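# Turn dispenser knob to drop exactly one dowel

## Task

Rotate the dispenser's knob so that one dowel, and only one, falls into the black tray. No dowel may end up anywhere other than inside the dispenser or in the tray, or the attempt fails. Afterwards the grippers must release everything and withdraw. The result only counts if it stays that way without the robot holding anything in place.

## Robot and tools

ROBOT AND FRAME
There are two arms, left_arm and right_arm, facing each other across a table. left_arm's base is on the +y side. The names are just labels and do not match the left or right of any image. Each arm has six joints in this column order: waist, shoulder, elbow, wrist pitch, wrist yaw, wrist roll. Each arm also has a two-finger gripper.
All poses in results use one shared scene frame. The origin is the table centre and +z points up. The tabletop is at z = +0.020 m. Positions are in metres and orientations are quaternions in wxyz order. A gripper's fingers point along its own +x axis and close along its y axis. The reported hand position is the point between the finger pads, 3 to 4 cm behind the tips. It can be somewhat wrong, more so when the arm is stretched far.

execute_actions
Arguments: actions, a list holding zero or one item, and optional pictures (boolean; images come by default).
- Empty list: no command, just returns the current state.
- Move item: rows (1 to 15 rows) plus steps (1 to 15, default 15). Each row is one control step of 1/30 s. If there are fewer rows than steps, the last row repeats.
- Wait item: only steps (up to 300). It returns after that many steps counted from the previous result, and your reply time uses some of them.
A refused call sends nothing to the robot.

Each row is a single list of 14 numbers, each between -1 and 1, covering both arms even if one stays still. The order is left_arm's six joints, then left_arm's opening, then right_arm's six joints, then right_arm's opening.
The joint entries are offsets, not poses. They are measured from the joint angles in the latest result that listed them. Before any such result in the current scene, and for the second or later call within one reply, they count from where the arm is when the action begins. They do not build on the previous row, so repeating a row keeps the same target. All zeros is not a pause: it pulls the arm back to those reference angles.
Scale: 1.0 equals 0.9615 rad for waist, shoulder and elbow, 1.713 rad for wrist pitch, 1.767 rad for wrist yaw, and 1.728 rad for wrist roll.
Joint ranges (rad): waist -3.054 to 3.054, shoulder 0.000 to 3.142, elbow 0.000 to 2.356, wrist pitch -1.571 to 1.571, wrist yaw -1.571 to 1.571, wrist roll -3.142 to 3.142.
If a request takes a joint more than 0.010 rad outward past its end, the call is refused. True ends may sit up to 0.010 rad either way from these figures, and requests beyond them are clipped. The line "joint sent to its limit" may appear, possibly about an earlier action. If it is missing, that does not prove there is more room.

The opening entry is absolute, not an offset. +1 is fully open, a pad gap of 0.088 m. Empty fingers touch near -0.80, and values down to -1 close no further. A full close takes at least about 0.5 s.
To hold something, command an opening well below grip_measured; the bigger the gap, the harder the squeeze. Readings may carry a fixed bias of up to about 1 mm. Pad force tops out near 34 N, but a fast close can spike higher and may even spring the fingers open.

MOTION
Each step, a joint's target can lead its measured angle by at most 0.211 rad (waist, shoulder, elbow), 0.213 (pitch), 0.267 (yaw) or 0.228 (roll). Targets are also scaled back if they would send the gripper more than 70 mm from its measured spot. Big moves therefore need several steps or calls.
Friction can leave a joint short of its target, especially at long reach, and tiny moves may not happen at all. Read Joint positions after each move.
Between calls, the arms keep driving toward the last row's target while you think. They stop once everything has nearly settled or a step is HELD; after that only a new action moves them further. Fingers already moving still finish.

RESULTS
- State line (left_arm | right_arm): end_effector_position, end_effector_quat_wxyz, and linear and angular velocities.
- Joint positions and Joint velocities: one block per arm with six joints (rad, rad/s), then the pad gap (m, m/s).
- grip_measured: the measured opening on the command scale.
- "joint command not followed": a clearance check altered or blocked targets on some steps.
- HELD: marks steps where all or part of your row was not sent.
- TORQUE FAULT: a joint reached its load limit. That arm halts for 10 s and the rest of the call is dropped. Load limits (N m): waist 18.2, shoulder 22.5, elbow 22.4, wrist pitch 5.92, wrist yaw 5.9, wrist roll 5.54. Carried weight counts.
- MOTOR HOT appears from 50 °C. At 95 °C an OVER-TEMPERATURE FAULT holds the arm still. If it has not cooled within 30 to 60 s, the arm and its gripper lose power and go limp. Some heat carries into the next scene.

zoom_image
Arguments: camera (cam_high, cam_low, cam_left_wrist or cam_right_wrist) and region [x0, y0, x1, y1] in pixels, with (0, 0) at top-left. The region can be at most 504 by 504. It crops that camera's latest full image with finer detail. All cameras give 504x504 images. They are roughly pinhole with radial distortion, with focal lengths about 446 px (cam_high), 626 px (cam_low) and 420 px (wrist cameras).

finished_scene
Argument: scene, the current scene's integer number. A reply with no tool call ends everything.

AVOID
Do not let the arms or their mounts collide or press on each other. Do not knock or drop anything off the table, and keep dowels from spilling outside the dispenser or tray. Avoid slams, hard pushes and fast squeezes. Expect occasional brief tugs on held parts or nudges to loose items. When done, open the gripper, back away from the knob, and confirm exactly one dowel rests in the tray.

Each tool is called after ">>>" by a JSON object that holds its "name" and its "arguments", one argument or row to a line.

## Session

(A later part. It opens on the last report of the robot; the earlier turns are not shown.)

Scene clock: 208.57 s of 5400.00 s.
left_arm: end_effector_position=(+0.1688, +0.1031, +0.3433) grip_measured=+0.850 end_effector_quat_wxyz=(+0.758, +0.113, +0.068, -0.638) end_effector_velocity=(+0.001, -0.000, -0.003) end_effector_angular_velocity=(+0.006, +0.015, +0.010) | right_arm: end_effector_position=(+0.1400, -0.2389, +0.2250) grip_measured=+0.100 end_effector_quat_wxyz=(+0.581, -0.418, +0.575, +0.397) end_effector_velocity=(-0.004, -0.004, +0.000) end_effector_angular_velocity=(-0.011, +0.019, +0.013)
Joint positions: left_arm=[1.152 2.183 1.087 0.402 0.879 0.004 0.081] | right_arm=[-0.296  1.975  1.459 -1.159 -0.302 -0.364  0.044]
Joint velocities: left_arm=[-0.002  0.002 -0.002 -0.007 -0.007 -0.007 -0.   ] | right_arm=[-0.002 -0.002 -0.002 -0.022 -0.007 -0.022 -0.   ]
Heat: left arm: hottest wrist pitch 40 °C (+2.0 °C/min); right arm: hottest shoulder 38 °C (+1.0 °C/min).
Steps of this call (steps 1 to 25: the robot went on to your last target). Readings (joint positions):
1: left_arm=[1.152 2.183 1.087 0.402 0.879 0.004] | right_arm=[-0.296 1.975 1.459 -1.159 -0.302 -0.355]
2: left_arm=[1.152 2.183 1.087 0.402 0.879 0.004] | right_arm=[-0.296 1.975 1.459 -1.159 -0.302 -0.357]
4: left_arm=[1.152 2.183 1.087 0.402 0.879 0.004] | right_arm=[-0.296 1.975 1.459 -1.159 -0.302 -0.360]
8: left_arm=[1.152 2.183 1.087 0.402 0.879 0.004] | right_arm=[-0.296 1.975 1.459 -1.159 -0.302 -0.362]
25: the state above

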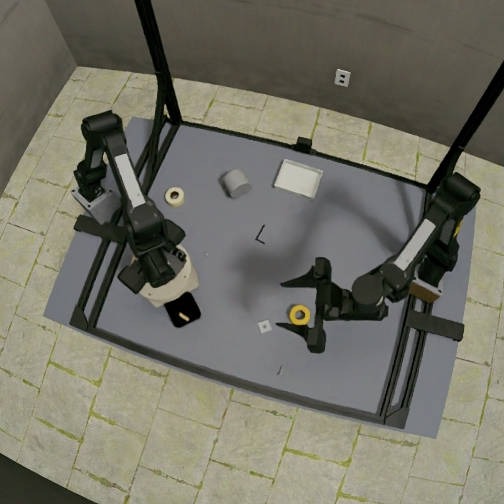

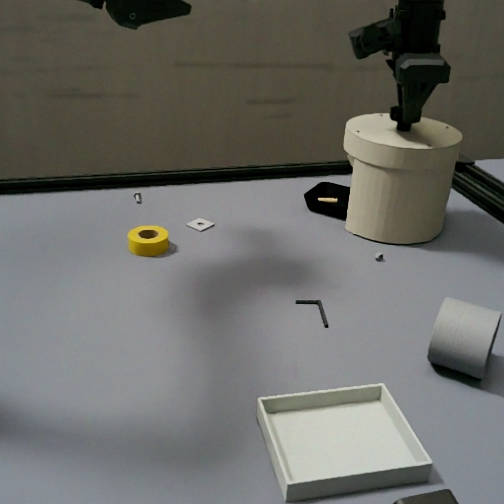

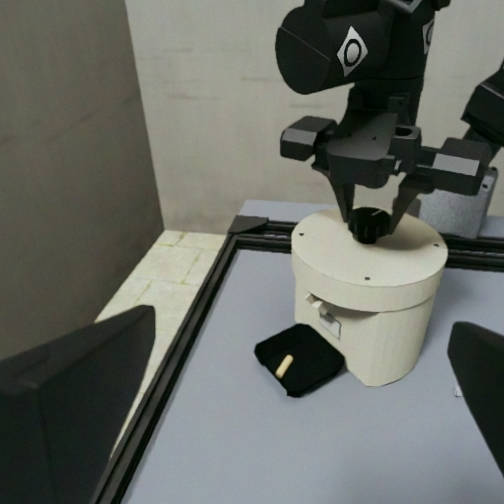

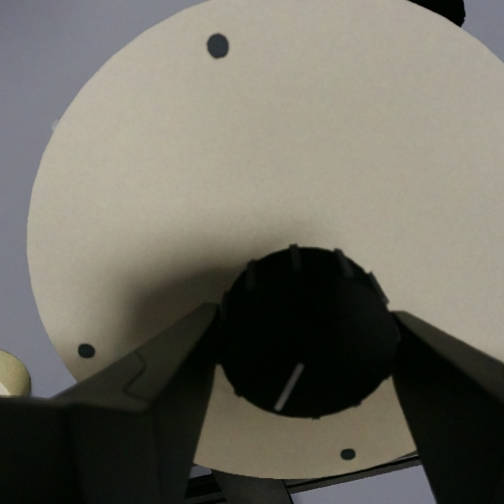

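One dropped. Release and lift.

>>> {"name": "execute_actions", "arguments": {
  "actions": [
    {"rows":[[0,0,0,0,0,0,0.85,0,0,0,0,0,0,1]],"steps":10}
  ],
  "pictures": false
}}

>>> {"name": "execute_actions", "arguments": {
  "actions": [
    {"rows":[[0,0,0,0,0,0,0.85,-0.05,-0.03,0.16,-0.105,0,0,1]],"steps":12}
  ],
  "pictures": false
}}

>>> {"name": "execute_actions", "arguments": {
  "actions": [
    {"rows":[[0,0,0,0,0,0,0.85,0,-0.4,0,0,0,0,1]],"steps":15}
  ],
  "pictures": false
}}

>>> {"name": "execute_actions", "arguments": {
  "actions": [
    {"steps":15}
  ]
}}

Scene clock: 212.27 s of 5400.00 s.
left_arm: end_effector_position=(+0.1688, +0.1031, +0.3435) grip_measured=+0.850 end_effector_quat_wxyz=(+0.758, +0.113, +0.068, -0.638) end_effector_velocity=(+0.001, -0.000, -0.003) end_effector_angular_velocity=(+0.006, +0.015, +0.010) | right_arm: end_effector_position=(+0.1400, -0.2388, +0.2251) grip_measured=+0.787 end_effector_quat_wxyz=(+0.581, -0.418, +0.574, +0.398) end_effector_velocity=(+0.001, -0.002, +0.000) end_effector_angular_velocity=(-0.009, -0.001, +0.003)
Joint positions: left_arm=[1.152 2.183 1.088 0.402 0.879 0.004 0.081] | right_arm=[-0.297  1.975  1.459 -1.159 -0.303 -0.365  0.078]
Joint velocities: left_arm=[-0.002  0.002 -0.002 -0.007 -0.007 -0.007 -0.   ] | right_arm=[-0.002  0.002  0.002 -0.007  0.007 -0.007  0.175]
Heat: left arm: hottest wrist pitch 40 °C (+2.0 °C/min); right arm: hottest shoulder 38 °C (+1.0 °C/min).
Steps of this call (steps 1 to 15: the robot went on to your last target; steps 16 to 90: nothing new was sent; then 0.37 s passed at rest; steps 91 to 100: all 10 steps of this action). Readings (joint positions):
91: left_arm=[1.152 2.183 1.088 0.402 0.879 0.004] | right_arm=[-0.297 1.975 1.459 -1.159 -0.303 -0.365]
92: left_arm=[1.152 2.183 1.088 0.402 0.879 0.004] | right_arm=[-0.297 1.975 1.459 -1.159 -0.303 -0.365]
94: left_arm=[1.152 2.183 1.088 0.402 0.879 0.004] | right_arm=[-0.297 1.975 1.459 -1.159 -0.303 -0.365]
98: left_arm=[1.152 2.183 1.088 0.402 0.879 0.004] | right_arm=[-0.297 1.975 1.459 -1.159 -0.303 -0.365]
100: the state above

Scene clock: 212.67 s of 5400.00 s.
left_arm: end_effector_position=(+0.1688, +0.1031, +0.3435) grip_measured=+0.850 end_effector_quat_wxyz=(+0.758, +0.113, +0.068, -0.638) end_effector_velocity=(-0.002, -0.002, -0.000) end_effector_angular_velocity=(-0.003, +0.012, +0.005) | right_arm: end_effector_position=(+0.1388, -0.2418, +0.2692) grip_measured=+0.987 end_effector_quat_wxyz=(+0.590, -0.402, +0.584, +0.386) end_effector_velocity=(-0.018, -0.016, +0.000) end_effector_angular_velocity=(-0.060, +0.087, -0.030)
Joint positions: left_arm=[1.152 2.183 1.088 0.402 0.879 0.004 0.081] | right_arm=[-0.341  1.953  1.594 -1.329 -0.303 -0.365  0.087]
Joint velocities: left_arm=[-0.007 -0.002 -0.002  0.007 -0.007 -0.022 -0.   ] | right_arm=[-0.002 -0.002 -0.002 -0.11  -0.022 -0.007  0.002]
Heat: left arm: hottest wrist pitch 40 °C (+2.0 °C/min); right arm: hottest shoulder 38 °C (+1.0 °C/min).
Steps of this call (steps 1 to 12: all 12 steps of this action). Readings (joint positions):
1: left_arm=[1.152 2.183 1.088 0.402 0.879 0.004] | right_arm=[-0.299 1.975 1.480 -1.198 -0.304 -0.365]
2: left_arm=[1.152 2.183 1.088 0.402 0.879 0.004] | right_arm=[-0.305 1.975 1.500 -1.233 -0.303 -0.365]
4: left_arm=[1.152 2.183 1.088 0.402 0.879 0.004] | right_arm=[-0.321 1.969 1.541 -1.273 -0.303 -0.365]
8: left_arm=[1.152 2.183 1.088 0.402 0.879 0.004] | right_arm=[-0.340 1.953 1.588 -1.314 -0.303 -0.365]
12: the state above

Scene clock: 213.17 s of 5400.00 s.
left_arm: end_effector_position=(+0.1688, +0.1031, +0.3436) grip_measured=+0.850 end_effector_quat_wxyz=(+0.758, +0.113, +0.067, -0.638) end_effector_velocity=(-0.000, +0.001, -0.004) end_effector_angular_velocity=(+0.011, +0.023, +0.012) | right_arm: end_effector_position=(+0.0870, -0.2436, +0.3767) grip_measured=+0.992 end_effector_quat_wxyz=(+0.678, -0.401, +0.430, +0.441) end_effector_velocity=(+0.000, -0.003, -0.000) end_effector_angular_velocity=(-0.014, -0.007, +0.013)
Joint positions: left_arm=[1.152 2.182 1.088 0.402 0.879 0.004 0.081] | right_arm=[-0.341  1.586  1.599 -1.329 -0.303 -0.365  0.088]
Joint velocities: left_arm=[-0.002 -0.002 -0.002 -0.022 -0.007 -0.007 -0.   ] | right_arm=[-0.002 -0.002 -0.002 -0.007  0.007 -0.022 -0.   ]
Heat: left arm: hottest wrist pitch 40 °C (+2.0 °C/min); right arm: hottest shoulder 38 °C (+1.0 °C/min).
Steps of this call (steps 1 to 15: all 15 steps of this action). Readings (joint positions):
1: left_arm=[1.152 2.183 1.088 0.402 0.879 0.004] | right_arm=[-0.341 1.929 1.593 -1.327 -0.303 -0.365]
2: left_arm=[1.152 2.183 1.088 0.402 0.879 0.004] | right_arm=[-0.341 1.903 1.587 -1.327 -0.303 -0.365]
4: left_arm=[1.152 2.183 1.088 0.402 0.879 0.004] | right_arm=[-0.341 1.824 1.586 -1.328 -0.303 -0.365]
8: left_arm=[1.152 2.182 1.088 0.402 0.879 0.004] | right_arm=[-0.341 1.648 1.593 -1.328 -0.303 -0.365]
15: the state above

Scene clock: 213.67 s of 5400.00 s.
left_arm: end_effector_position=(+0.1688, +0.1031, +0.3436) grip_measured=+0.850 end_effector_quat_wxyz=(+0.758, +0.113, +0.067, -0.638) end_effector_velocity=(-0.002, -0.001, +0.000) end_effector_angular_velocity=(+0.002, +0.011, -0.007) | right_arm: end_effector_position=(+0.0856, -0.2441, +0.3788) grip_measured=+0.992 end_effector_quat_wxyz=(+0.680, -0.401, +0.426, +0.442) end_effector_velocity=(-0.004, -0.000, +0.001) end_effector_angular_velocity=(+0.006, +0.012, +0.025)
Joint positions: left_arm=[1.152 2.182 1.088 0.402 0.879 0.004 0.081] | right_arm=[-0.341  1.578  1.599 -1.329 -0.303 -0.365  0.088]
Joint velocities: left_arm=[-0.002 -0.002  0.002 -0.007  0.007 -0.007 -0.   ] | right_arm=[-0.002 -0.007 -0.002 -0.007 -0.022 -0.022 -0.   ]
Heat: left arm: hottest wrist pitch 40 °C (+2.0 °C/min); right arm: hottest shoulder 38 °C (+1.0 °C/min).
Steps of this call (steps 1 to 15: the robot went on to your last target). Readings (joint positions):
1: left_arm=[1.152 2.182 1.088 0.402 0.879 0.004] | right_arm=[-0.341 1.586 1.599 -1.329 -0.303 -0.365]
2: left_arm=[1.152 2.182 1.088 0.402 0.879 0.004] | right_arm=[-0.341 1.585 1.599 -1.329 -0.303 -0.365]
4: left_arm=[1.152 2.182 1.088 0.402 0.879 0.004] | right_arm=[-0.341 1.582 1.599 -1.329 -0.303 -0.365]
8: left_arm=[1.152 2.182 1.088 0.402 0.879 0.004] | right_arm=[-0.341 1.579 1.599 -1.329 -0.303 -0.365]
15: the state above
All arms were judged still, so your last target was given up. Only a new action makes them travel on or press farther. Fingers that are still opening or closing keep moving.

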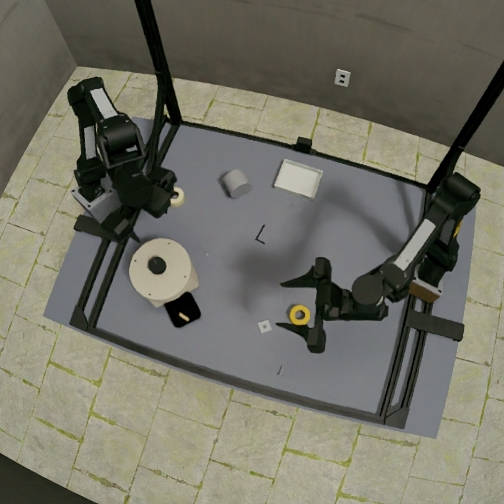

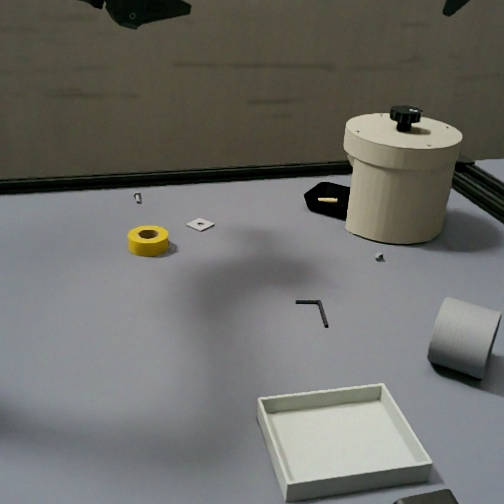

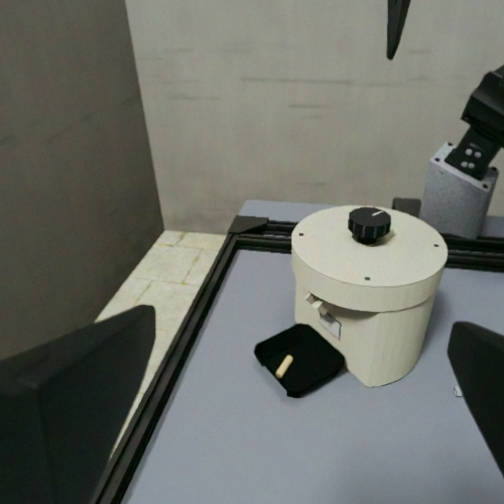

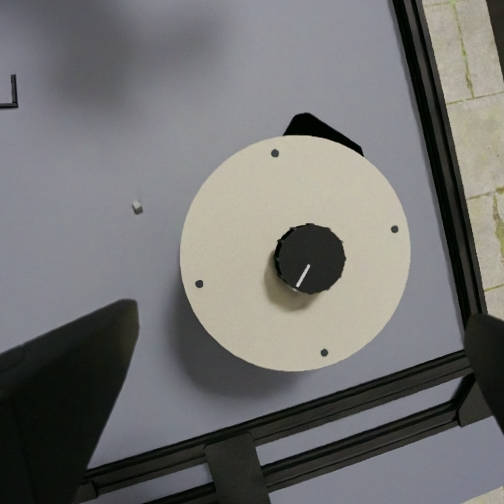

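>>> {"name": "finished_scene", "arguments": {
  "scene": 1
}}

The scene is finished: the task was done.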